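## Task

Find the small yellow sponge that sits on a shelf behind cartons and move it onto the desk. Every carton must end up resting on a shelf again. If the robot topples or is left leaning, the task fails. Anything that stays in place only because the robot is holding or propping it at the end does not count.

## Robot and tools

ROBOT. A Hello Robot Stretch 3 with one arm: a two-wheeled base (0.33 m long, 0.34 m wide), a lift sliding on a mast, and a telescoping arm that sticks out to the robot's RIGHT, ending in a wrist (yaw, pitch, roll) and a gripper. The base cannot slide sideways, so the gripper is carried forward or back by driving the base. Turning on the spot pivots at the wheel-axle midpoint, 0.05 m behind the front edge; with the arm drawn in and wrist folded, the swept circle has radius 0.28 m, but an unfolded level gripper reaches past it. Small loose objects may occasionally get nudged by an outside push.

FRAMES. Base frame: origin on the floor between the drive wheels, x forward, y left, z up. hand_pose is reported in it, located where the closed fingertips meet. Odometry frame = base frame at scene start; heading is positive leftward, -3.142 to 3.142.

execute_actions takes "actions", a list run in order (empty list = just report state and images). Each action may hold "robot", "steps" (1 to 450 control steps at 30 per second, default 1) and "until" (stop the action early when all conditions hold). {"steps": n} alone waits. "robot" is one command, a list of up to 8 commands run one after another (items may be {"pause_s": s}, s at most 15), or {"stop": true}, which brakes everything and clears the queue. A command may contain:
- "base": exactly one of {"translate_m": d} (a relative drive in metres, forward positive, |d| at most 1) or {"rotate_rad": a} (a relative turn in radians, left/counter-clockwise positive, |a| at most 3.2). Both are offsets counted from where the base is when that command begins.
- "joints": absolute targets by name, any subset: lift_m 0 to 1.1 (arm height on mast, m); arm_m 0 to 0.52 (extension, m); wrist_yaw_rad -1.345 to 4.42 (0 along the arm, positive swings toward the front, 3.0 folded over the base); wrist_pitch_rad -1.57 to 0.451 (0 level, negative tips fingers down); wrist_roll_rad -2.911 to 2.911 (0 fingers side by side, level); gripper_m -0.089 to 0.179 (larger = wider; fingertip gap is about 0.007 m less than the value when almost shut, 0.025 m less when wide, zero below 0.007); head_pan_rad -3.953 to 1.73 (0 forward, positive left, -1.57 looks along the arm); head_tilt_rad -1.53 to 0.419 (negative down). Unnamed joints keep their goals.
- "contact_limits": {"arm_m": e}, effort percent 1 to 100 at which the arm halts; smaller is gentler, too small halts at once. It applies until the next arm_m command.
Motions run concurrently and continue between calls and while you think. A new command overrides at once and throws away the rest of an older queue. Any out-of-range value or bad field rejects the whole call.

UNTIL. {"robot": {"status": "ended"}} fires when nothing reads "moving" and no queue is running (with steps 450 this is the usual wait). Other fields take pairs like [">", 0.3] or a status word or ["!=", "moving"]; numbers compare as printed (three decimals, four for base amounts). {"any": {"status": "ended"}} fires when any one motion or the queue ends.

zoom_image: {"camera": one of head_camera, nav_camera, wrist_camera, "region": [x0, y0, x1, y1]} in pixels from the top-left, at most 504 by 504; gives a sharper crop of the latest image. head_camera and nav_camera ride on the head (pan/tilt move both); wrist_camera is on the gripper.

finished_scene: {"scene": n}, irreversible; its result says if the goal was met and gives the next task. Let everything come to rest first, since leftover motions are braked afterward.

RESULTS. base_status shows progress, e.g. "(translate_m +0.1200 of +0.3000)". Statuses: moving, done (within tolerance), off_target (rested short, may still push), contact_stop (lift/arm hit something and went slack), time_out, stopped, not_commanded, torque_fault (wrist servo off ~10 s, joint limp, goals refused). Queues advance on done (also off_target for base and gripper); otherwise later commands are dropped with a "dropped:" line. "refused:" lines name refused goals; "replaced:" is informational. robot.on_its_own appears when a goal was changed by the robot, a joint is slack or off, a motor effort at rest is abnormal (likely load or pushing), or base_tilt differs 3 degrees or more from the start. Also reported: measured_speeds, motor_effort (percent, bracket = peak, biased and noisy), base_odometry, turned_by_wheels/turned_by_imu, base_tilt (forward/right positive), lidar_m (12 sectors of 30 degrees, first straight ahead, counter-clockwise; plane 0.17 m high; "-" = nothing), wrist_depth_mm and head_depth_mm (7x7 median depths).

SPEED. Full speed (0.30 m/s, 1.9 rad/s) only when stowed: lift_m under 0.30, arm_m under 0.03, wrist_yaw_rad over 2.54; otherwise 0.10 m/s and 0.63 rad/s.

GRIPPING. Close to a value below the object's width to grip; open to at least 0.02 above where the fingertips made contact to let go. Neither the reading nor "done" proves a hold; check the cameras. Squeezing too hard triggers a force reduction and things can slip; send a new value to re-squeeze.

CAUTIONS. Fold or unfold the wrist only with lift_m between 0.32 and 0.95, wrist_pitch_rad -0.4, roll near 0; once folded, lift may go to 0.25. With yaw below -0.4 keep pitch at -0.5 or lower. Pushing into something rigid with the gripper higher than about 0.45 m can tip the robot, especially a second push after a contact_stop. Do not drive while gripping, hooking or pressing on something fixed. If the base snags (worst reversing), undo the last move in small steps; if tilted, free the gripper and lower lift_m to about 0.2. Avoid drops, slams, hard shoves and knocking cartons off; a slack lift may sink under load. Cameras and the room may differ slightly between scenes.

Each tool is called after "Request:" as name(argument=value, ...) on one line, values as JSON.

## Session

Request:
execute_actions(actions=[])

Scene clock: 0.00 s.
robot.base_odometry: x=+0.000 y=+0.000 heading=+0.000 (m, m, rad; robot's odometry frame)
robot.turned_by_wheels: +0.000 (rad since the last result)
robot.turned_by_imu: +0.000 (rad since the last result)
robot.base_tilt: forward=-1.1 right=+0.6 (deg)
robot.lidar_m: 1.53 2.03 1.81 1.68 1.70 2.18 2.28 2.40 2.23 2.06 2.09 1.86
robot.head_depth_mm: 1796 2121 2068 2066 2043 1816 1367 / 1800 2052 2042 2058 2014 1810 1376 / 1814 2043 2047 2009 1994 1818 1285 / 1795 2022 2006 1976 1957 1819 1289 / 1808 1982 1983 1961 1922 1814 1285 / 1794 1968 1940 1928 1915 1807 1286 / 1789 1939 1926 1907 1908 1877 1218
robot.base_status: not_commanded
robot.joint_positions: lift_m=+0.481 arm_m=+0.000 wrist_yaw_rad=+2.911 wrist_pitch_rad=-0.439 wrist_roll_rad=+0.010 gripper_m=+0.037 head_pan_rad=-0.003 head_tilt_rad=-0.003
robot.joint_goals: lift_m=+0.481 arm_m=+0.000 wrist_yaw_rad=+2.911 wrist_pitch_rad=-0.439 wrist_roll_rad=+0.010 gripper_m=+0.037 head_pan_rad=-0.003 head_tilt_rad=-0.003
robot.joint_status: lift_m=not_commanded arm_m=not_commanded wrist_yaw_rad=not_commanded wrist_pitch_rad=not_commanded wrist_roll_rad=not_commanded gripper_m=not_commanded head_pan_rad=not_commanded head_tilt_rad=not_commanded
robot.measured_speeds: translate_m=+0.000 rotate_rad=+0.000 lift_m=+0.000 arm_m=+0.000 wrist_yaw_rad=+0.000 wrist_pitch_rad=+0.000 wrist_roll_rad=+0.000 head_pan_rad=+0.000 head_tilt_rad=+0.000
robot: refusals=0 queue=idle queue_left=0
robot.motor_effort: left_wheel=+1 right_wheel=+0 lift_m=+30 arm_m=-1 wrist_yaw_rad=+0 wrist_pitch_rad=+6 wrist_roll_rad=+0 gripper_m=+0 head_pan_rad=-1 head_tilt_rad=+2 (%)
robot.hand_pose: x=+0.0295 y=+0.0712 z=+0.4888 quat_wxyz=(+0.233, +0.706, +0.072, +0.664) (m; robot's base frame)
robot.wrist_depth_mm: - - - - - - - / - - - - - - - / - - - - - - - / - - - - - - - / 915 - 932 887 911 859 837 / 766 760 - 744 - 732 726 / 664 664 658 651 647 637 631
pictures: head_camera (sideways: a quarter turn clockwise sets it upright), nav_camera (sideways: a quarter turn counterclockwise sets it upright), wrist_camera
Images, in order (width x height): head_camera 896x504, nav_camera 672x504, wrist_camera 644x364.

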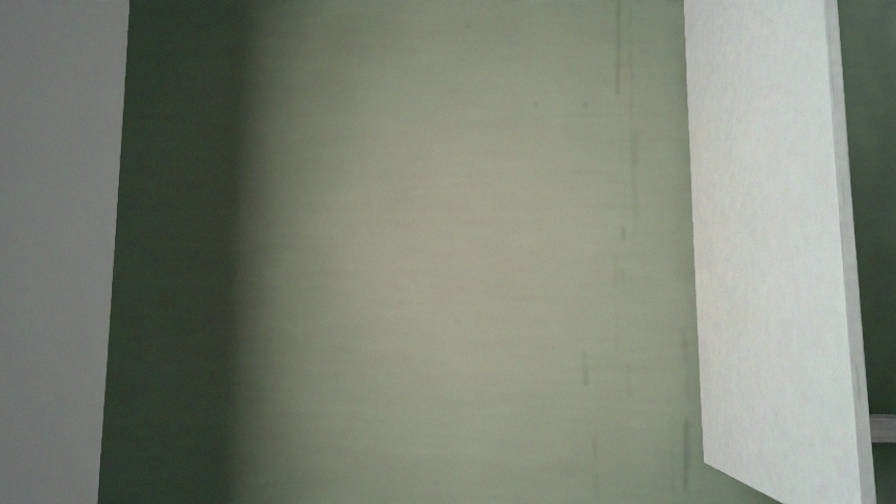

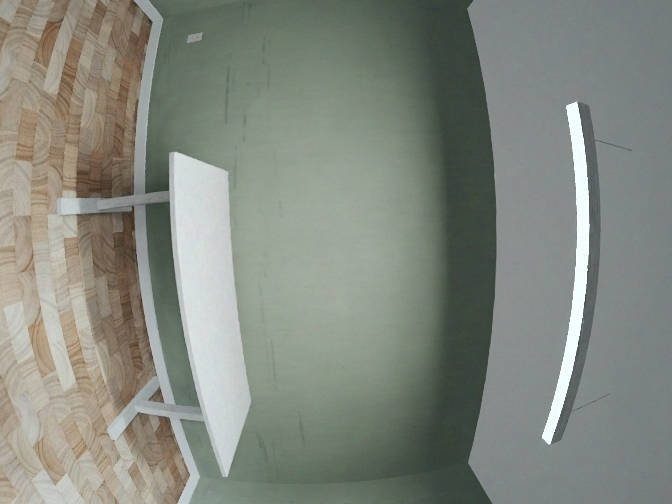

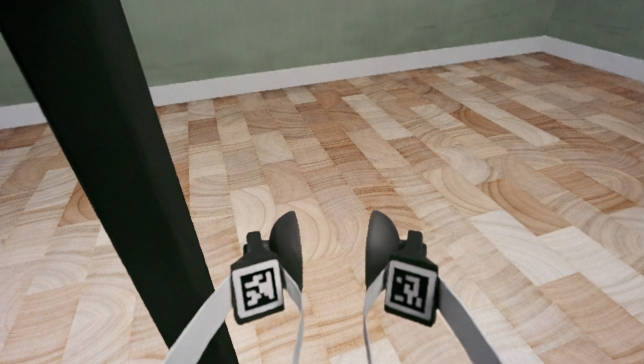

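Request:
execute_actions(actions=[{"robot":{"joints":{"head_pan_rad":-3.14,"head_tilt_rad":-0.3,"lift_m":0.28}},"steps":100,"until":{"robot":{"status":"ended"}}}])

Scene clock: 6.70 s.
robot.base_odometry: x=+0.000 y=+0.000 heading=+0.000 (m, m, rad; robot's odometry frame)
robot.turned_by_wheels: +0.000 (rad since the last result)
robot.turned_by_imu: +0.001 (rad since the last result)
robot.base_tilt: forward=-1.0 right=+0.6 (deg)
robot.lidar_m: 1.54 2.03 1.81 1.68 1.71 2.17 2.28 2.40 2.23 2.05 2.08 1.86
robot.head_depth_mm: 2481 2412 2547 2591 2716 2135 1643 / 2483 2585 2673 2797 2784 2138 1648 / 2437 2566 2642 2795 2889 2133 1641 / 2411 2531 2597 2746 2718 2132 1641 / 2442 2500 2657 2798 2902 2123 1637 / 2418 2501 2636 2714 2862 2130 1638 / 2396 2508 2611 2744 2840 2122 1642
robot.base_status: not_commanded
robot.joint_positions: lift_m=+0.280 arm_m=+0.000 wrist_yaw_rad=+2.911 wrist_pitch_rad=-0.440 wrist_roll_rad=+0.010 gripper_m=+0.037 head_pan_rad=-3.133 head_tilt_rad=-0.296
robot.joint_goals: lift_m=+0.280 arm_m=+0.000 wrist_yaw_rad=+2.911 wrist_pitch_rad=-0.440 wrist_roll_rad=+0.010 gripper_m=+0.037 head_pan_rad=-3.140 head_tilt_rad=-0.300
robot.joint_status: lift_m=done arm_m=not_commanded wrist_yaw_rad=not_commanded wrist_pitch_rad=not_commanded wrist_roll_rad=not_commanded gripper_m=not_commanded head_pan_rad=done head_tilt_rad=done
robot.measured_speeds: translate_m=+0.000 rotate_rad=+0.000 lift_m=+0.000 arm_m=+0.000 wrist_yaw_rad=+0.000 wrist_pitch_rad=+0.000 wrist_roll_rad=+0.000 head_pan_rad=+0.000 head_tilt_rad=+0.000
robot: refusals=0 queue=done queue_left=0
robot.motor_effort: left_wheel=+0(0) right_wheel=+0(0) lift_m=+18(29) arm_m=+0(0) wrist_yaw_rad=+0(0) wrist_pitch_rad=+6(6) wrist_roll_rad=+0(0) gripper_m=+1(1) head_pan_rad=-4(58) head_tilt_rad=-1(15) (%)
robot.hand_pose: x=+0.0295 y=+0.0710 z=+0.2882 quat_wxyz=(+0.233, +0.706, +0.073, +0.664) (m; robot's base frame)
robot.wrist_depth_mm: - - - - - - - / - - - - - - - / 968 - 939 931 896 875 869 / 752 - 739 724 717 698 688 / 617 - 619 602 607 585 576 / 526 506 - 516 - 499 489 / 462 - - 438 433 428 425
pictures: head_camera (sideways: a quarter turn clockwise sets it upright), nav_camera (sideways: a quarter turn counterclockwise sets it upright), wrist_camera
Images, in order (width x height): head_camera 896x504, nav_camera 672x504, wrist_camera 644x364.

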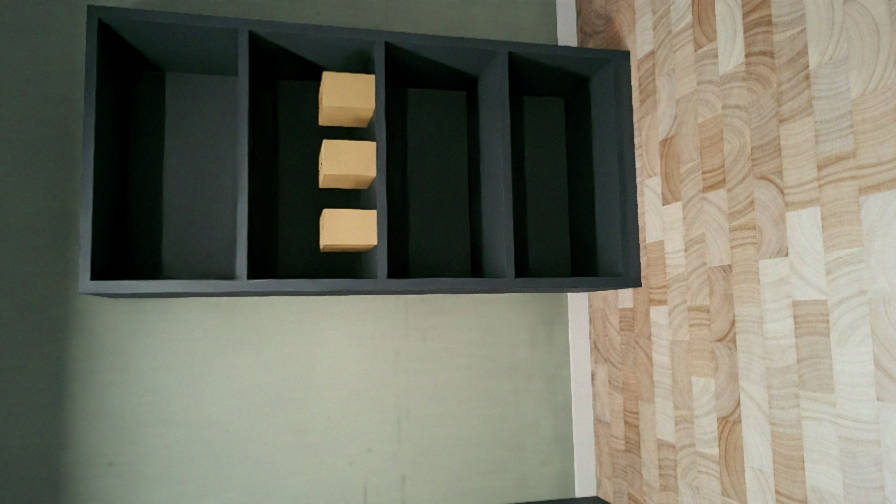

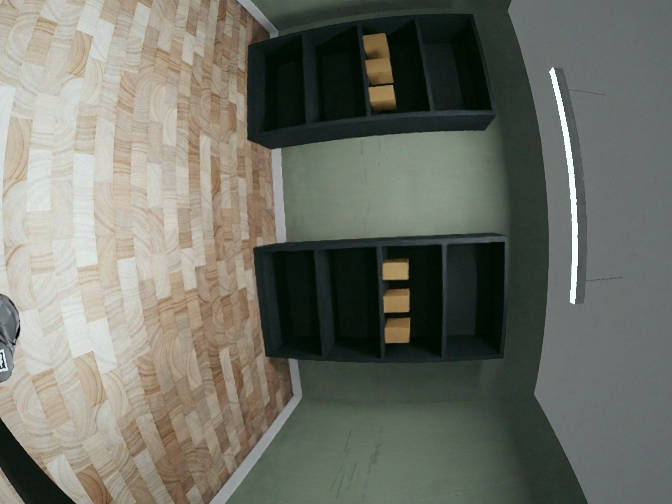

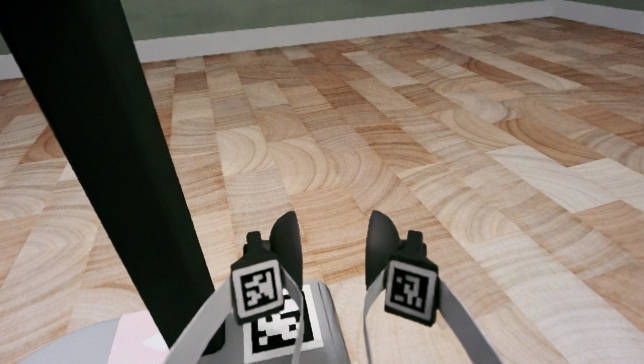

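Request:
execute_actions(actions=[{"robot":[{"base":{"rotate_rad":-0.204},"joints":{"head_pan_rad":-1.57,"head_tilt_rad":-0.45}},{"base":{"translate_m":-1.0}},{"base":{"translate_m":-0.56}},{"base":{"rotate_rad":-1.245}},{"joints":{"lift_m":0.9}},{"joints":{"wrist_yaw_rad":0,"wrist_pitch_rad":-0.4}},{"joints":{"wrist_pitch_rad":0,"lift_m":1.0,"gripper_m":0.17}}],"steps":450,"until":{"robot":{"status":"ended"}}},{"steps":450,"until":{"robot":{"status":"ended"}}}])

Scene clock: 54.33 s.
robot.base_odometry: x=-1.528 y=+0.316 heading=-1.449 (m, m, rad; robot's odometry frame)
robot.turned_by_wheels: -1.449 (rad since the last result)
robot.turned_by_imu: -1.422 (rad since the last result)
robot.base_tilt: forward=-1.2 right=+0.6 (deg)
robot.lidar_m: 2.55 2.65 3.37 3.01 1.69 1.25 1.20 1.26 0.94 1.21 0.86 1.46
robot.head_depth_mm: 772 1121 857 836 - - - / 769 1125 1169 941 1359 - - / 771 1123 781 816 - - - / 773 1123 1180 936 - - 1308 / 775 1124 848 817 1363 1081 1343 / 779 1121 778 815 1269 1081 1313 / 782 1007 1010 894 1017 1010 1102
robot.base_status: done (rotate_rad -1.2449 of -1.2450)
robot.joint_positions: lift_m=+1.000 arm_m=+0.000 wrist_yaw_rad=+0.003 wrist_pitch_rad=-0.023 wrist_roll_rad=+0.010 gripper_m=+0.170 head_pan_rad=-1.577 head_tilt_rad=-0.445
robot.joint_goals: lift_m=+1.000 arm_m=+0.000 wrist_yaw_rad=+0.000 wrist_pitch_rad=+0.000 wrist_roll_rad=+0.010 gripper_m=+0.170 head_pan_rad=-1.570 head_tilt_rad=-0.450
robot.joint_status: lift_m=done arm_m=not_commanded wrist_yaw_rad=done wrist_pitch_rad=done wrist_roll_rad=not_commanded gripper_m=done head_pan_rad=done head_tilt_rad=done
robot.measured_speeds: translate_m=+0.000 rotate_rad=+0.000 lift_m=+0.000 arm_m=+0.000 wrist_yaw_rad=+0.000 wrist_pitch_rad=+0.000 wrist_roll_rad=+0.000 head_pan_rad=+0.000 head_tilt_rad=+0.000
robot: refusals=0 queue=done queue_left=0
robot.motor_effort: left_wheel=+2(14) right_wheel=-2(8) lift_m=+37(39) arm_m=-1(1) wrist_yaw_rad=-2(6) wrist_pitch_rad=+9(9) wrist_roll_rad=+0(0) gripper_m=+1(84) head_pan_rad=+5(57) head_tilt_rad=-1(12) (%)
robot.hand_pose: x=-0.0207 y=-0.4003 z=+1.1083 quat_wxyz=(+0.704, +0.009, -0.710, -0.007) (m; robot's base frame)
robot.wrist_depth_mm: 973 614 901 939 926 876 636 / - 610 961 957 942 936 647 / - 644 567 963 742 546 611 / - 632 581 747 569 566 618 / - 627 589 585 577 570 562 / - 689 - - - - 590 / - 751 971 - - 944 686
pictures: head_camera (sideways: a quarter turn clockwise sets it upright), nav_camera (sideways: a quarter turn counterclockwise sets it upright), wrist_camera
Images, in order (width x height): head_camera 896x504, nav_camera 672x504, wrist_camera 644x364.

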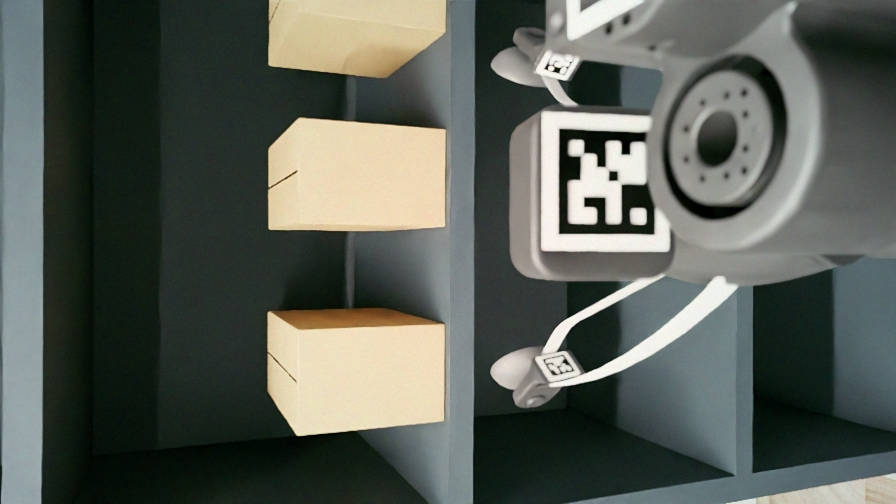

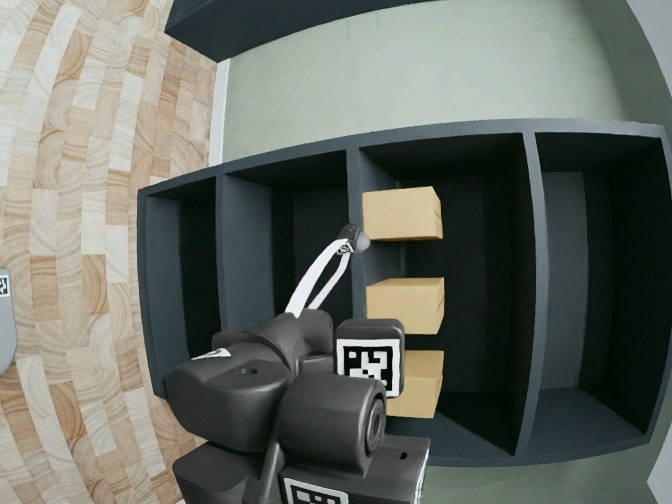

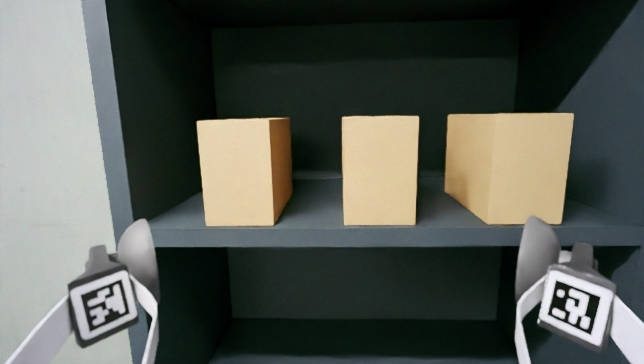

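Request:
execute_actions(actions=[{"robot":[{"base":{"translate_m":0.3},"joints":{"head_pan_rad":-1.9,"lift_m":0.75}}],"steps":450,"until":{"robot":{"status":"ended"}}}])

Scene clock: 64.60 s.
robot.base_odometry: x=-1.491 y=+0.018 heading=-1.449 (m, m, rad; robot's odometry frame)
robot.turned_by_wheels: +0.000 (rad since the last result)
robot.turned_by_imu: +0.002 (rad since the last result)
robot.base_tilt: forward=-1.0 right=+0.6 (deg)
robot.lidar_m: 2.25 2.35 3.20 3.48 2.11 1.56 1.50 1.14 1.16 0.80 1.30 1.23
robot.head_depth_mm: 1129 1249 942 1275 1319 1413 1353 / 931 1273 1022 1481 1377 1521 1341 / 934 1232 855 903 1372 1159 1344 / 933 1188 1032 1015 1375 1123 1341 / 778 1151 799 834 1370 1085 1341 / 779 1119 847 870 1329 1045 1343 / 783 1082 1135 813 953 997 1320
robot.base_status: done (translate_m +0.3000 of +0.3000)
robot.joint_positions: lift_m=+0.750 arm_m=+0.000 wrist_yaw_rad=+0.003 wrist_pitch_rad=-0.023 wrist_roll_rad=+0.010 gripper_m=+0.170 head_pan_rad=-1.893 head_tilt_rad=-0.445
robot.joint_goals: lift_m=+0.750 arm_m=+0.000 wrist_yaw_rad=+0.000 wrist_pitch_rad=+0.000 wrist_roll_rad=+0.010 gripper_m=+0.170 head_pan_rad=-1.900 head_tilt_rad=-0.450
robot.joint_status: lift_m=done arm_m=not_commanded wrist_yaw_rad=done wrist_pitch_rad=done wrist_roll_rad=not_commanded gripper_m=done head_pan_rad=done head_tilt_rad=done
robot.measured_speeds: translate_m=+0.000 rotate_rad=+0.000 lift_m=+0.000 arm_m=+0.000 wrist_yaw_rad=+0.000 wrist_pitch_rad=+0.000 wrist_roll_rad=+0.000 head_pan_rad=+0.000 head_tilt_rad=+0.000
robot: refusals=0 queue=done queue_left=0
robot.motor_effort: left_wheel=+2(9) right_wheel=-2(3) lift_m=+19(37) arm_m=+0(0) wrist_yaw_rad=-2(3) wrist_pitch_rad=+8(9) wrist_roll_rad=+0(0) gripper_m=+1(0) head_pan_rad=-5(34) head_tilt_rad=-2(1) (%)
robot.hand_pose: x=-0.0207 y=-0.4003 z=+0.8593 quat_wxyz=(+0.704, +0.009, -0.710, -0.007) (m; robot's base frame)
robot.wrist_depth_mm: 978 983 973 918 526 625 516 / - - 982 539 532 545 520 / - - - 982 987 981 975 / - - - - - - 999 / - - - 991 - - - / - - - 760 809 790 825 / - - - 632 643 644 655
pictures: head_camera (sideways: a quarter turn clockwise sets it upright), nav_camera (sideways: a quarter turn counterclockwise sets it upright), wrist_camera
Images, in order (width x height): head_camera 896x504, nav_camera 672x504, wrist_camera 644x364.

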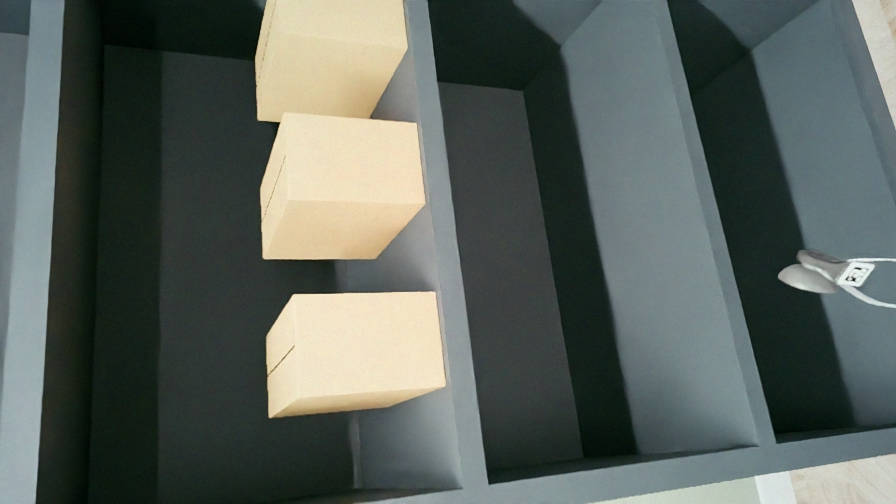

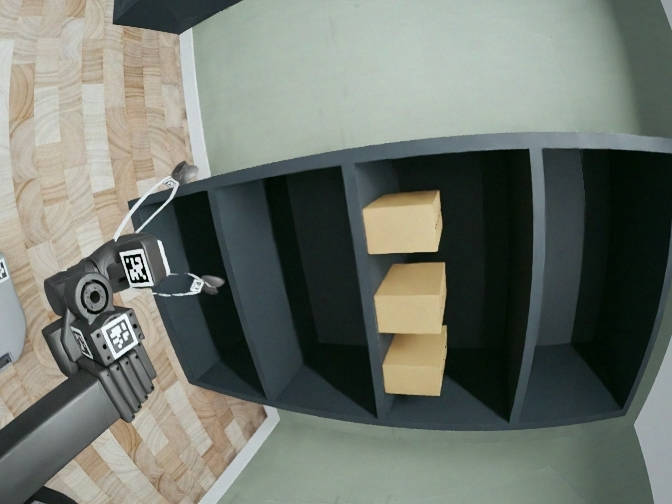

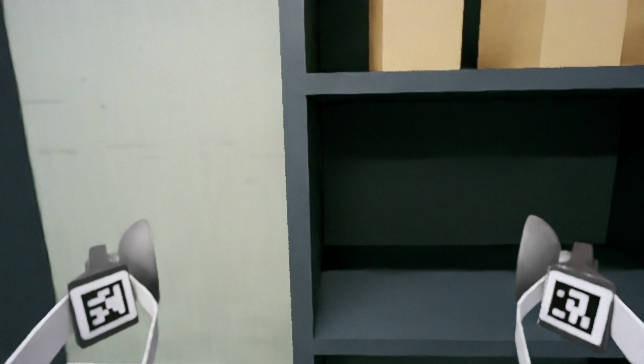

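Request:
execute_actions(actions=[{"robot":[{"base":{"translate_m":0.55},"joints":{"head_pan_rad":-1.15}}],"steps":450,"until":{"robot":{"status":"ended"}}}])

Scene clock: 76.53 s.
robot.base_odometry: x=-1.424 y=-0.528 heading=-1.449 (m, m, rad; robot's odometry frame)
robot.turned_by_wheels: +0.000 (rad since the last result)
robot.turned_by_imu: +0.002 (rad since the last result)
robot.base_tilt: forward=-1.1 right=+0.6 (deg)
robot.lidar_m: 1.70 1.77 2.42 3.05 2.88 2.13 2.05 1.57 0.94 1.27 0.89 1.49
robot.head_depth_mm: 1046 1111 1183 1268 1356 1469 1433 / 1091 1157 1230 1317 1423 1543 1472 / 960 1052 1155 1281 1426 1576 1429 / 763 816 882 953 1043 1147 1267 / 1168 1305 1021 1511 1368 1515 1345 / 1180 1371 954 1606 1371 1605 1374 / 1189 1444 1071 1695 1378 1666 1422
robot.base_status: done (translate_m +0.5500 of +0.5500)
robot.joint_positions: lift_m=+0.750 arm_m=+0.000 wrist_yaw_rad=+0.003 wrist_pitch_rad=-0.023 wrist_roll_rad=+0.010 gripper_m=+0.170 head_pan_rad=-1.157 head_tilt_rad=-0.445
robot.joint_goals: lift_m=+0.750 arm_m=+0.000 wrist_yaw_rad=+0.000 wrist_pitch_rad=+0.000 wrist_roll_rad=+0.010 gripper_m=+0.170 head_pan_rad=-1.150 head_tilt_rad=-0.450
robot.joint_status: lift_m=done arm_m=not_commanded wrist_yaw_rad=done wrist_pitch_rad=done wrist_roll_rad=not_commanded gripper_m=done head_pan_rad=done head_tilt_rad=done
robot.measured_speeds: translate_m=+0.000 rotate_rad=+0.000 lift_m=+0.000 arm_m=+0.000 wrist_yaw_rad=+0.000 wrist_pitch_rad=+0.000 wrist_roll_rad=+0.000 head_pan_rad=+0.000 head_tilt_rad=+0.000
robot: refusals=0 queue=done queue_left=0
robot.motor_effort: left_wheel=+2(9) right_wheel=-2(3) lift_m=+19(18) arm_m=+0(0) wrist_yaw_rad=-2(2) wrist_pitch_rad=+9(8) wrist_roll_rad=+0(0) gripper_m=+1(1) head_pan_rad=+4(50) head_tilt_rad=-2(1) (%)
robot.hand_pose: x=-0.0207 y=-0.4003 z=+0.8593 quat_wxyz=(+0.704, +0.009, -0.710, -0.007) (m; robot's base frame)
robot.wrist_depth_mm: 602 691 963 968 953 937 612 / 564 685 - - 977 952 611 / - 685 - - - 978 611 / - 677 - - - 963 617 / - 721 - - - - 600 / 828 787 - - - - 584 / - 751 - - - - 660
pictures: head_camera (sideways: a quarter turn clockwise sets it upright), nav_camera (sideways: a quarter turn counterclockwise sets it upright), wrist_camera
Images, in order (width x height): head_camera 896x504, nav_camera 672x504, wrist_camera 644x364.

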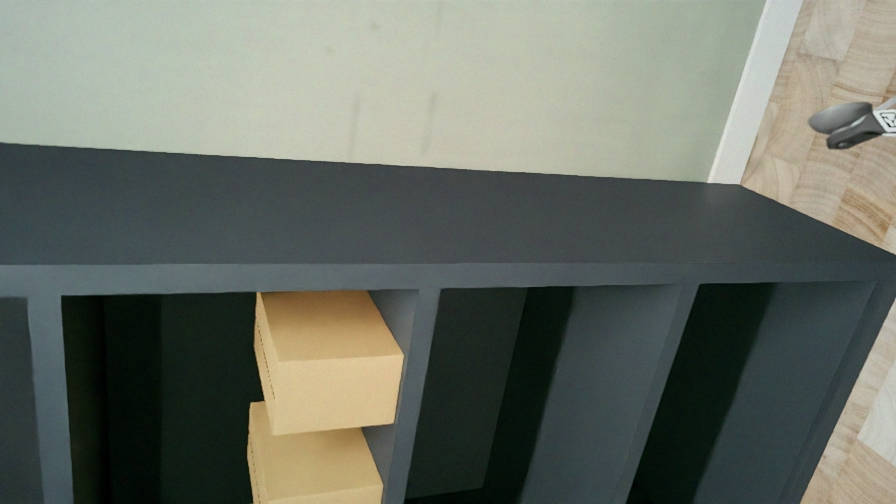

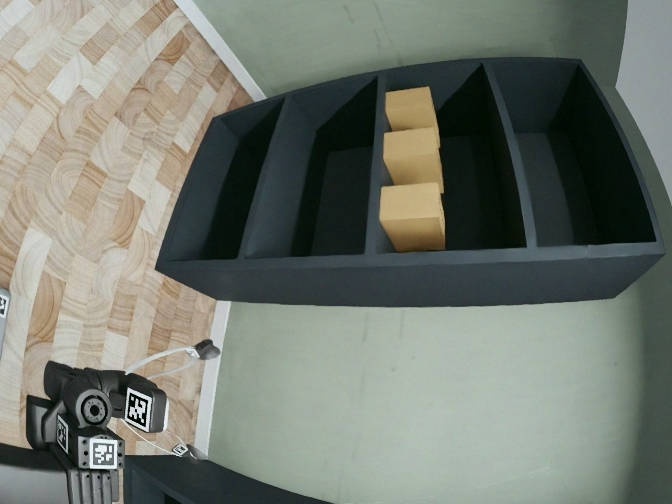

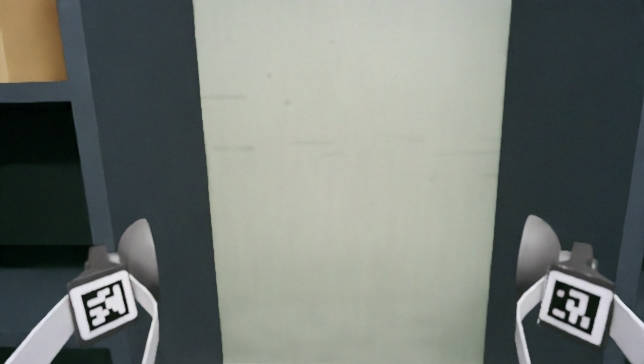

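Request:
execute_actions(actions=[{"robot":[{"base":{"translate_m":0.55},"joints":{"head_pan_rad":-1.4}}],"steps":450,"until":{"robot":{"status":"ended"}}}])

Request:
execute_actions(actions=[{"robot":[{"base":{"translate_m":0.3},"joints":{"head_pan_rad":-1.75}}],"steps":450,"until":{"robot":{"status":"ended"}}}])

Scene clock: 90.77 s.
robot.base_odometry: x=-1.357 y=-1.074 heading=-1.449 (m, m, rad; robot's odometry frame)
robot.turned_by_wheels: +0.000 (rad since the last result)
robot.turned_by_imu: +0.002 (rad since the last result)
robot.base_tilt: forward=-1.0 right=+0.7 (deg)
robot.lidar_m: 1.15 1.20 1.65 3.01 3.25 2.70 2.61 1.32 1.32 0.82 1.07 1.19
robot.head_depth_mm: 770 1075 1100 876 902 971 1325 / 771 1117 858 876 1343 1081 1317 / 771 1138 801 831 1373 1082 1342 / 930 1159 1198 1020 1380 1124 1378 / 933 1184 840 873 1371 1119 1345 / 941 1206 1033 1016 1376 1160 1343 / 944 1233 914 1301 1338 1377 1342
robot.base_status: done (translate_m +0.5500 of +0.5500)
robot.joint_positions: lift_m=+0.750 arm_m=+0.000 wrist_yaw_rad=+0.003 wrist_pitch_rad=-0.023 wrist_roll_rad=+0.010 gripper_m=+0.170 head_pan_rad=-1.393 head_tilt_rad=-0.445
robot.joint_goals: lift_m=+0.750 arm_m=+0.000 wrist_yaw_rad=+0.000 wrist_pitch_rad=+0.000 wrist_roll_rad=+0.010 gripper_m=+0.170 head_pan_rad=-1.400 head_tilt_rad=-0.450
robot.joint_status: lift_m=done arm_m=not_commanded wrist_yaw_rad=done wrist_pitch_rad=done wrist_roll_rad=not_commanded gripper_m=done head_pan_rad=done head_tilt_rad=done
robot.measured_speeds: translate_m=+0.000 rotate_rad=+0.000 lift_m=+0.000 arm_m=+0.000 wrist_yaw_rad=+0.000 wrist_pitch_rad=+0.000 wrist_roll_rad=+0.000 head_pan_rad=+0.000 head_tilt_rad=+0.000
robot: refusals=0 queue=done queue_left=0
robot.motor_effort: left_wheel=+3(8) right_wheel=-2(3) lift_m=+19(19) arm_m=+0(1) wrist_yaw_rad=-2(2) wrist_pitch_rad=+8(8) wrist_roll_rad=+0(0) gripper_m=+0(0) head_pan_rad=-5(28) head_tilt_rad=-2(2) (%)
robot.hand_pose: x=-0.0207 y=-0.4003 z=+0.8593 quat_wxyz=(+0.704, +0.009, -0.710, -0.007) (m; robot's base frame)
robot.wrist_depth_mm: 592 556 705 550 785 953 927 / 580 570 566 555 629 975 952 / 882 - - - 816 - - / 858 - - - 841 - - / 865 - - - 811 - - / 812 817 829 814 802 - - / 696 - 692 657 685 - -
pictures: head_camera (sideways: a quarter turn clockwise sets it upright), nav_camera (sideways: a quarter turn counterclockwise sets it upright), wrist_camera
Images, in order (width x height): head_camera 896x504, nav_camera 672x504, wrist_camera 644x364.

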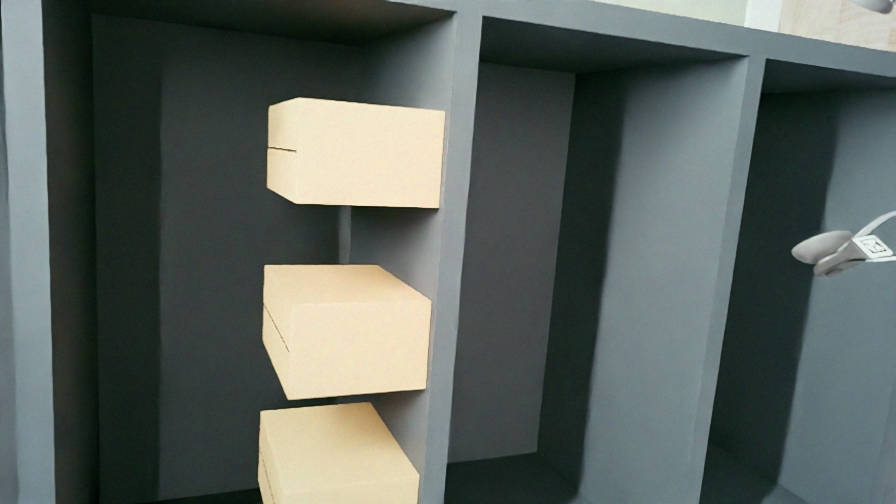

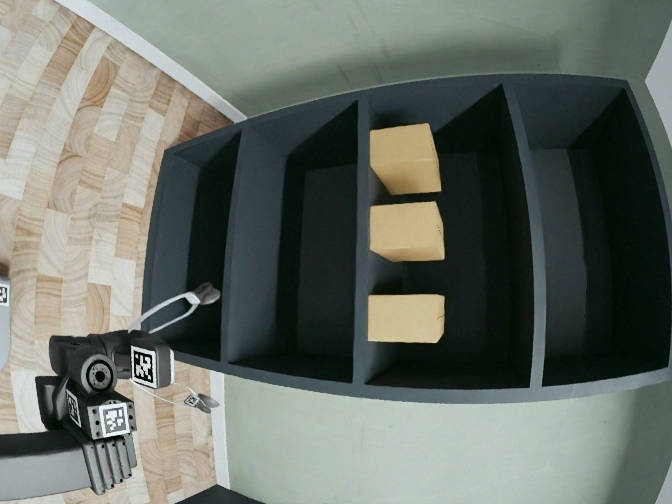

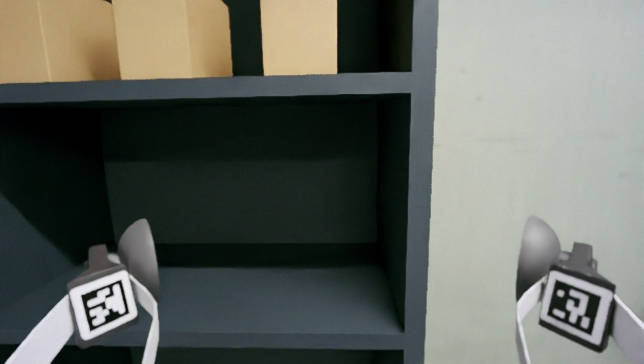

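Scene clock: 95.27 s.
robot.base_odometry: x=-1.321 y=-1.371 heading=-1.449 (m, m, rad; robot's odometry frame)
robot.turned_by_wheels: +0.000 (rad since the last result)
robot.turned_by_imu: +0.001 (rad since the last result)
robot.base_tilt: forward=-1.1 right=+0.6 (deg)
robot.lidar_m: 0.85 0.88 1.22 3.45 3.62 2.99 2.91 1.57 0.92 1.27 0.91 0.88
robot.head_depth_mm: 793 877 893 916 1024 1609 1395 / 931 1115 1029 1019 1216 1136 1276 / 930 1183 841 874 1379 1122 1365 / 934 1161 1203 1017 1375 1129 1346 / 777 1141 806 837 1370 1080 1350 / 779 1122 849 872 1351 1085 1350 / 784 1107 1147 904 1337 1042 1386
robot.base_status: done (translate_m +0.3000 of +0.3000)
robot.joint_positions: lift_m=+0.750 arm_m=+0.000 wrist_yaw_rad=+0.003 wrist_pitch_rad=-0.023 wrist_roll_rad=+0.010 gripper_m=+0.170 head_pan_rad=-1.743 head_tilt_rad=-0.445
robot.joint_goals: lift_m=+0.750 arm_m=+0.000 wrist_yaw_rad=+0.000 wrist_pitch_rad=+0.000 wrist_roll_rad=+0.010 gripper_m=+0.170 head_pan_rad=-1.750 head_tilt_rad=-0.450
robot.joint_status: lift_m=done arm_m=not_commanded wrist_yaw_rad=done wrist_pitch_rad=done wrist_roll_rad=not_commanded gripper_m=done head_pan_rad=done head_tilt_rad=done
robot.measured_speeds: translate_m=+0.000 rotate_rad=+0.000 lift_m=+0.000 arm_m=+0.000 wrist_yaw_rad=+0.000 wrist_pitch_rad=+0.000 wrist_roll_rad=+0.000 head_pan_rad=+0.000 head_tilt_rad=+0.000
robot: refusals=0 queue=done queue_left=0
robot.motor_effort: left_wheel=+2(8) right_wheel=-2(3) lift_m=+19(18) arm_m=+0(0) wrist_yaw_rad=-3(3) wrist_pitch_rad=+8(8) wrist_roll_rad=+0(0) gripper_m=+0(0) head_pan_rad=-4(35) head_tilt_rad=-1(1) (%)
robot.hand_pose: x=-0.0207 y=-0.4003 z=+0.8593 quat_wxyz=(+0.704, +0.009, -0.710, -0.007) (m; robot's base frame)
robot.wrist_depth_mm: 767 644 587 550 672 544 540 / 945 573 573 558 556 546 535 / 950 722 - - - 855 584 / - 733 - - - 856 617 / - 779 - - - 951 657 / - 818 820 810 800 798 - / - 673 689 691 647 643 660
pictures: head_camera (sideways: a quarter turn clockwise sets it upright), nav_camera (sideways: a quarter turn counterclockwise sets it upright), wrist_camera
Images, in order (width x height): head_camera 896x504, nav_camera 672x504, wrist_camera 644x364.

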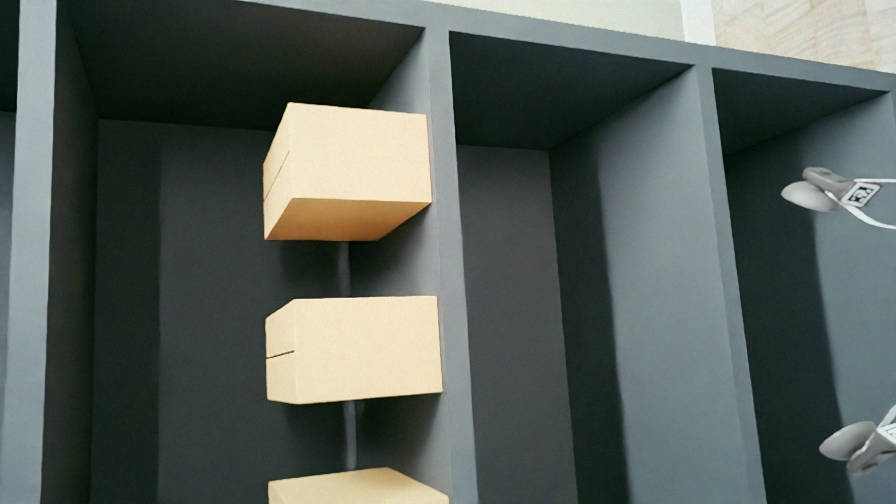

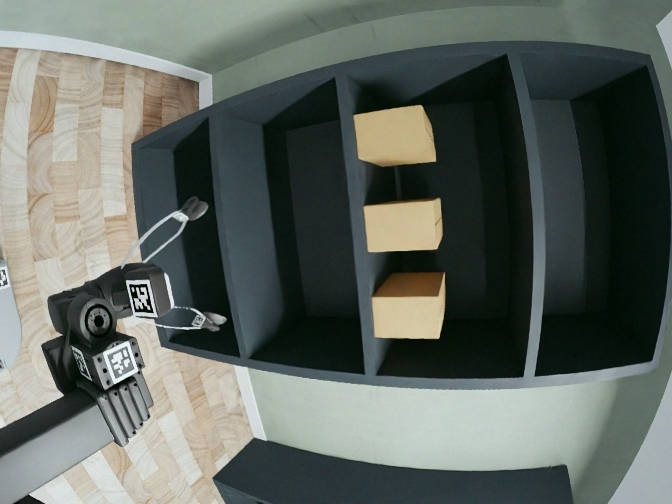

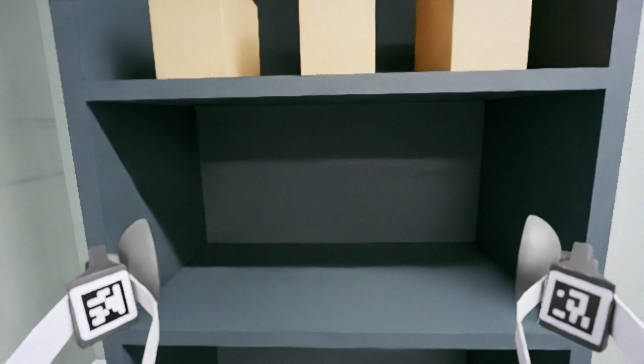

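Request:
execute_actions(actions=[{"robot":[{"base":{"rotate_rad":-0.6},"joints":{"gripper_m":0.0,"head_pan_rad":-1.57}},{"base":{"translate_m":0.35}},{"base":{"rotate_rad":0.58}},{"base":{"translate_m":-0.27},"joints":{"lift_m":1.1,"wrist_pitch_rad":0.08}},{"joints":{"arm_m":0.33}}],"steps":450,"until":{"robot":{"status":"ended"}}},{"steps":300,"until":{"robot":{"status":"ended"}}}])

Scene clock: 129.03 s.
robot.base_odometry: x=-1.509 y=-1.414 heading=-1.469 (m, m, rad; robot's odometry frame)
robot.turned_by_wheels: -0.020 (rad since the last result)
robot.turned_by_imu: -0.015 (rad since the last result)
robot.base_tilt: forward=-1.1 right=+0.6 (deg)
robot.lidar_m: 0.83 0.86 1.16 3.18 3.80 3.04 2.93 1.50 0.78 1.07 0.73 0.86
robot.head_depth_mm: 771 - 735 658 1201 1048 890 / 772 988 1019 794 1214 1050 892 / 772 - 609 649 1213 1040 891 / 774 945 611 639 1212 1040 891 / 775 965 1028 814 1208 1048 892 / 779 962 792 708 1204 1043 891 / 785 958 638 636 1151 1042 891
robot.base_status: done (translate_m -0.2700 of -0.2700)
robot.joint_positions: lift_m=+1.099 arm_m=+0.330 wrist_yaw_rad=+0.001 wrist_pitch_rad=+0.057 wrist_roll_rad=+0.010 gripper_m=+0.000 head_pan_rad=-1.577 head_tilt_rad=-0.445
robot.joint_goals: lift_m=+1.100 arm_m=+0.330 wrist_yaw_rad=+0.000 wrist_pitch_rad=+0.080 wrist_roll_rad=+0.010 gripper_m=+0.000 head_pan_rad=-1.570 head_tilt_rad=-0.450
robot.joint_status: lift_m=done arm_m=done wrist_yaw_rad=done wrist_pitch_rad=done wrist_roll_rad=not_commanded gripper_m=done head_pan_rad=done head_tilt_rad=done
robot.measured_speeds: translate_m=+0.000 rotate_rad=+0.000 lift_m=+0.000 arm_m=+0.000 wrist_yaw_rad=+0.000 wrist_pitch_rad=+0.000 wrist_roll_rad=+0.000 head_pan_rad=+0.000 head_tilt_rad=+0.000
robot: refusals=0 queue=done queue_left=0
robot.motor_effort: left_wheel=-2(9) right_wheel=+2(7) lift_m=+38(40) arm_m=+4(4) wrist_yaw_rad=-2(2) wrist_pitch_rad=+9(11) wrist_roll_rad=+0(0) gripper_m=-2(81) head_pan_rad=+5(24) head_tilt_rad=-2(1) (%)
robot.hand_pose: x=-0.0211 y=-0.7318 z=+1.2277 quat_wxyz=(+0.703, -0.019, -0.710, +0.020) (m; robot's base frame)
robot.wrist_depth_mm: 383 385 393 394 406 411 415 / 495 501 501 491 489 489 480 / 502 504 505 502 501 494 491 / 499 514 512 513 509 499 498 / 501 528 523 518 510 514 507 / 280 315 533 - 523 517 275 / 220 294 497 199 197 471 248
pictures: head_camera (sideways: a quarter turn clockwise sets it upright), nav_camera (sideways: a quarter turn counterclockwise sets it upright), wrist_camera
Images, in order (width x height): head_camera 896x504, nav_camera 672x504, wrist_camera 644x364.

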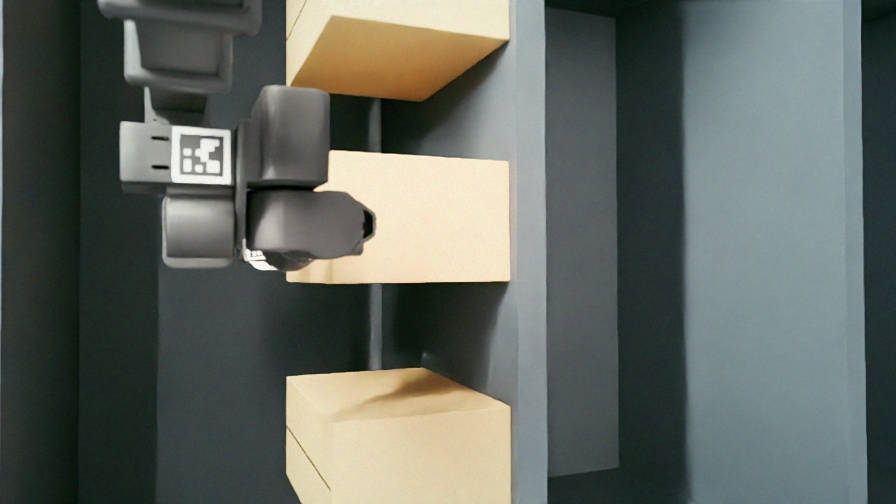

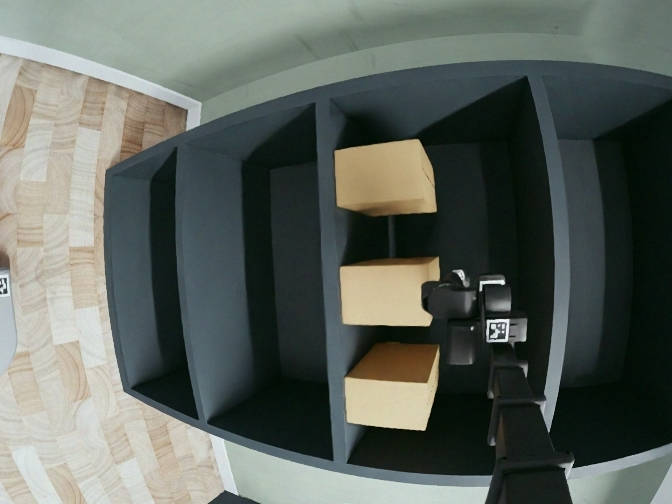

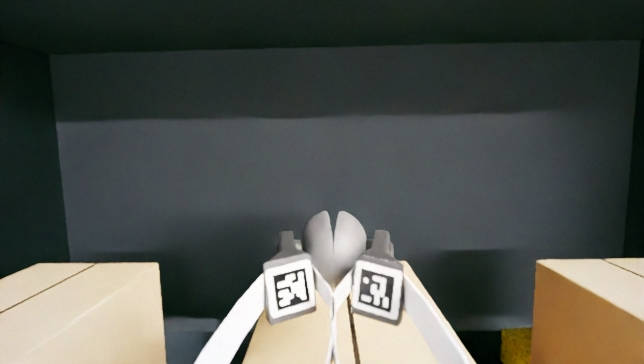

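Request:
execute_actions(actions=[{"robot":[{"joints":{"arm_m":0.0}},{"base":{"translate_m":-0.25},"joints":{"lift_m":1.0,"wrist_pitch_rad":0,"gripper_m":0.17}},{"joints":{"arm_m":0.08}}],"steps":450,"until":{"robot":{"status":"ended"}}}])

Scene clock: 146.40 s.
robot.base_odometry: x=-1.535 y=-1.165 heading=-1.469 (m, m, rad; robot's odometry frame)
robot.turned_by_wheels: +0.000 (rad since the last result)
robot.turned_by_imu: +0.002 (rad since the last result)
robot.base_tilt: forward=-1.1 right=+0.6 (deg)
robot.lidar_m: 1.08 1.12 1.52 3.65 3.77 2.78 2.68 1.27 0.66 0.79 0.90 0.89
robot.head_depth_mm: 575 608 610 615 - - - / 751 888 890 843 - - 880 / 770 968 1007 629 - - 1243 / 771 966 643 625 - 1043 904 / 775 963 1033 873 1206 1039 893 / 777 961 998 682 1204 1045 894 / 782 964 638 637 1209 1042 893
robot.base_status: done (translate_m -0.2500 of -0.2500)
robot.joint_positions: lift_m=+1.000 arm_m=+0.080 wrist_yaw_rad=+0.001 wrist_pitch_rad=-0.020 wrist_roll_rad=+0.010 gripper_m=+0.170 head_pan_rad=-1.577 head_tilt_rad=-0.445
robot.joint_goals: lift_m=+1.000 arm_m=+0.080 wrist_yaw_rad=+0.000 wrist_pitch_rad=+0.000 wrist_roll_rad=+0.010 gripper_m=+0.170 head_pan_rad=-1.570 head_tilt_rad=-0.450
robot.joint_status: lift_m=done arm_m=done wrist_yaw_rad=done wrist_pitch_rad=done wrist_roll_rad=not_commanded gripper_m=done head_pan_rad=done head_tilt_rad=done
robot.measured_speeds: translate_m=+0.000 rotate_rad=+0.000 lift_m=+0.000 arm_m=+0.000 wrist_yaw_rad=+0.000 wrist_pitch_rad=+0.000 wrist_roll_rad=+0.000 head_pan_rad=+0.000 head_tilt_rad=+0.000
robot: refusals=0 queue=done queue_left=0
robot.motor_effort: left_wheel=-1(8) right_wheel=+3(3) lift_m=+18(38) arm_m=+4(5) wrist_yaw_rad=-2(1) wrist_pitch_rad=+7(9) wrist_roll_rad=+0(0) gripper_m=+0(85) head_pan_rad=+4(4) head_tilt_rad=-2(1) (%)
robot.hand_pose: x=-0.0211 y=-0.4803 z=+1.1100 quat_wxyz=(+0.704, +0.008, -0.710, -0.007) (m; robot's base frame)
robot.wrist_depth_mm: 731 716 705 716 695 353 282 / 737 738 733 724 719 356 712 / 321 366 750 315 575 358 733 / 324 329 764 322 517 357 764 / 339 337 516 330 500 391 789 / 354 358 392 339 362 363 798 / 342 592 338 335 332 334 848
pictures: head_camera (sideways: a quarter turn clockwise sets it upright), nav_camera (sideways: a quarter turn counterclockwise sets it upright), wrist_camera
Images, in order (width x height): head_camera 896x504, nav_camera 672x504, wrist_camera 644x364.

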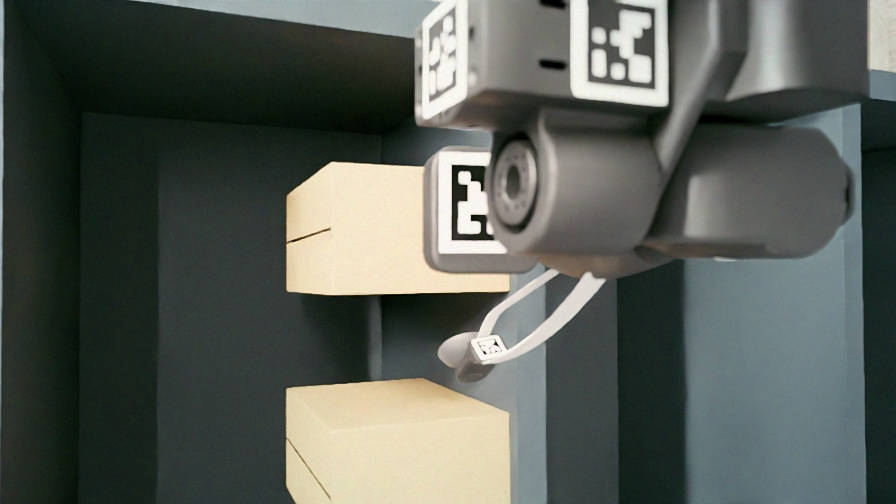

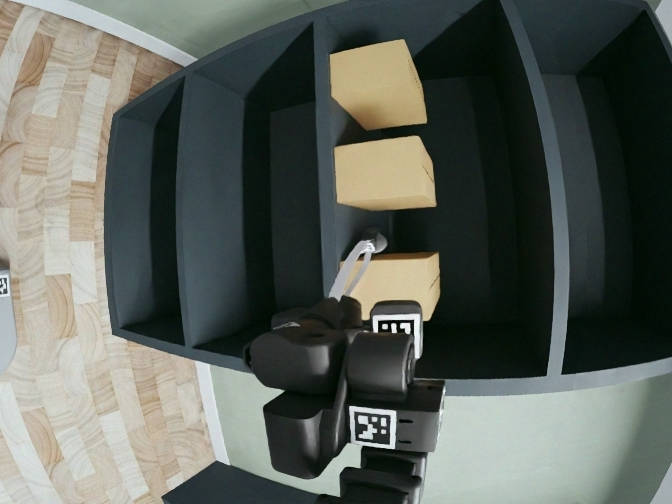

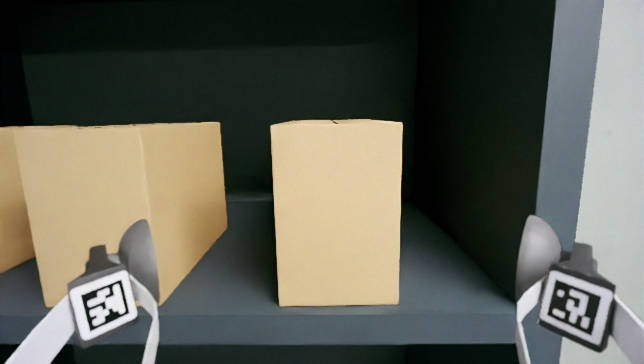

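Request:
execute_actions(actions=[{"robot":[{"base":{"translate_m":-0.01}},{"joints":{"arm_m":0.31}},{"joints":{"gripper_m":0.09}},{"pause_s":0.5},{"joints":{"lift_m":1.02}},{"joints":{"arm_m":0.0}}],"steps":450,"until":{"robot":{"status":"ended"}}}])

Scene clock: 166.47 s.
robot.base_odometry: x=-1.536 y=-1.155 heading=-1.469 (m, m, rad; robot's odometry frame)
robot.turned_by_wheels: +0.000 (rad since the last result)
robot.turned_by_imu: +0.003 (rad since the last result)
robot.base_tilt: forward=-1.1 right=+0.7 (deg)
robot.lidar_m: 1.09 1.13 1.53 3.21 3.78 2.78 2.67 1.26 0.65 0.75 0.91 0.89
robot.head_depth_mm: 575 580 595 629 - - - / 714 845 847 390 - - - / 770 965 1017 348 - - - / 772 963 1012 349 - - 895 / 776 962 1025 354 380 1007 893 / 777 963 1000 730 1205 1046 894 / 782 960 638 639 1206 1045 892
robot.base_status: done (translate_m -0.0100 of -0.0100)
robot.joint_positions: lift_m=+1.020 arm_m=+0.000 wrist_yaw_rad=+0.001 wrist_pitch_rad=-0.035 wrist_roll_rad=+0.010 gripper_m=+0.094 head_pan_rad=-1.577 head_tilt_rad=-0.445
robot.joint_goals: lift_m=+1.020 arm_m=+0.000 wrist_yaw_rad=+0.000 wrist_pitch_rad=+0.000 wrist_roll_rad=+0.010 gripper_m=+0.093 head_pan_rad=-1.570 head_tilt_rad=-0.450
robot.joint_status: lift_m=done arm_m=done wrist_yaw_rad=done wrist_pitch_rad=done wrist_roll_rad=not_commanded gripper_m=done head_pan_rad=done head_tilt_rad=done
robot.measured_speeds: translate_m=+0.000 rotate_rad=+0.000 lift_m=+0.000 arm_m=+0.000 wrist_yaw_rad=+0.000 wrist_pitch_rad=+0.000 wrist_roll_rad=+0.000 head_pan_rad=+0.000 head_tilt_rad=+0.000
robot: refusals=0 queue=done queue_left=0
robot.motor_effort: left_wheel=-2(9) right_wheel=+2(5) lift_m=+39(41) arm_m=-4(6) wrist_yaw_rad=-1(2) wrist_pitch_rad=+14(14) wrist_roll_rad=+0(0) gripper_m=-19(95) head_pan_rad=+4(3) head_tilt_rad=-2(1) (%)
robot.hand_pose: x=-0.0211 y=-0.4005 z=+1.1251 quat_wxyz=(+0.704, +0.013, -0.710, -0.012) (m; robot's base frame)
robot.wrist_depth_mm: 774 781 775 794 691 365 774 / 809 811 823 806 707 392 795 / 607 538 835 817 535 375 831 / 491 406 126 125 124 379 851 / 516 418 129 128 126 127 877 / 426 431 131 130 129 128 899 / 777 941 134 133 132 429 941
pictures: head_camera (sideways: a quarter turn clockwise sets it upright), nav_camera (sideways: a quarter turn counterclockwise sets it upright), wrist_camera
Images, in order (width x height): head_camera 896x504, nav_camera 672x504, wrist_camera 644x364.

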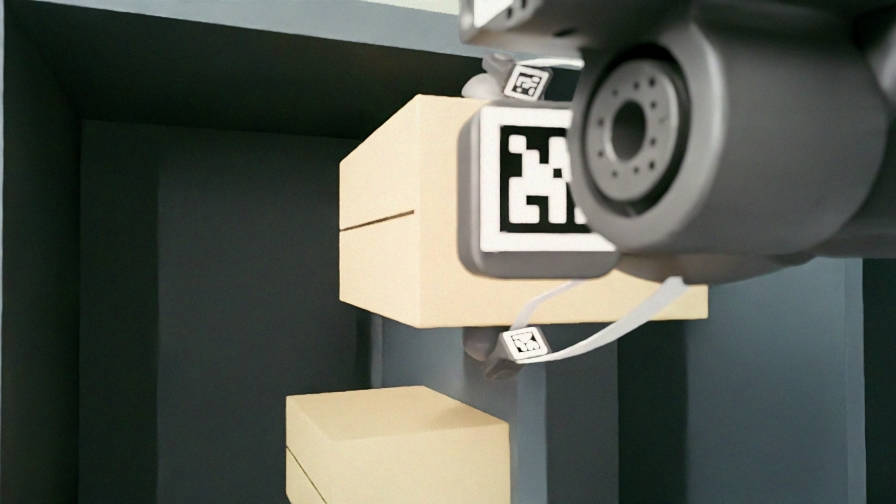

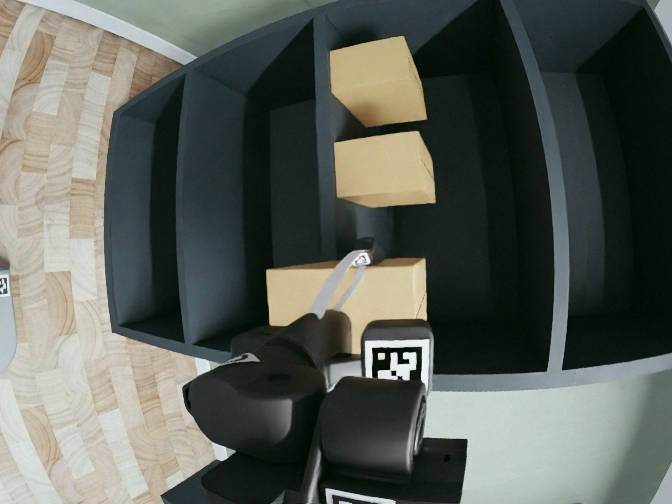

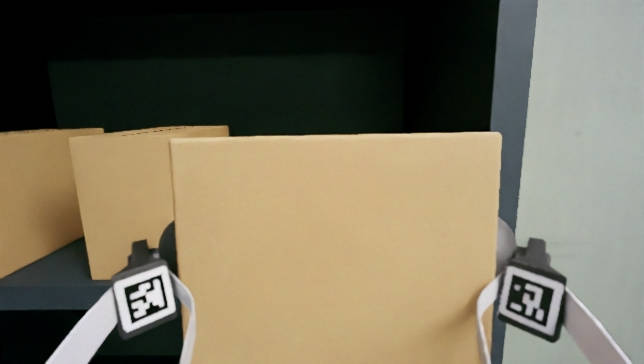

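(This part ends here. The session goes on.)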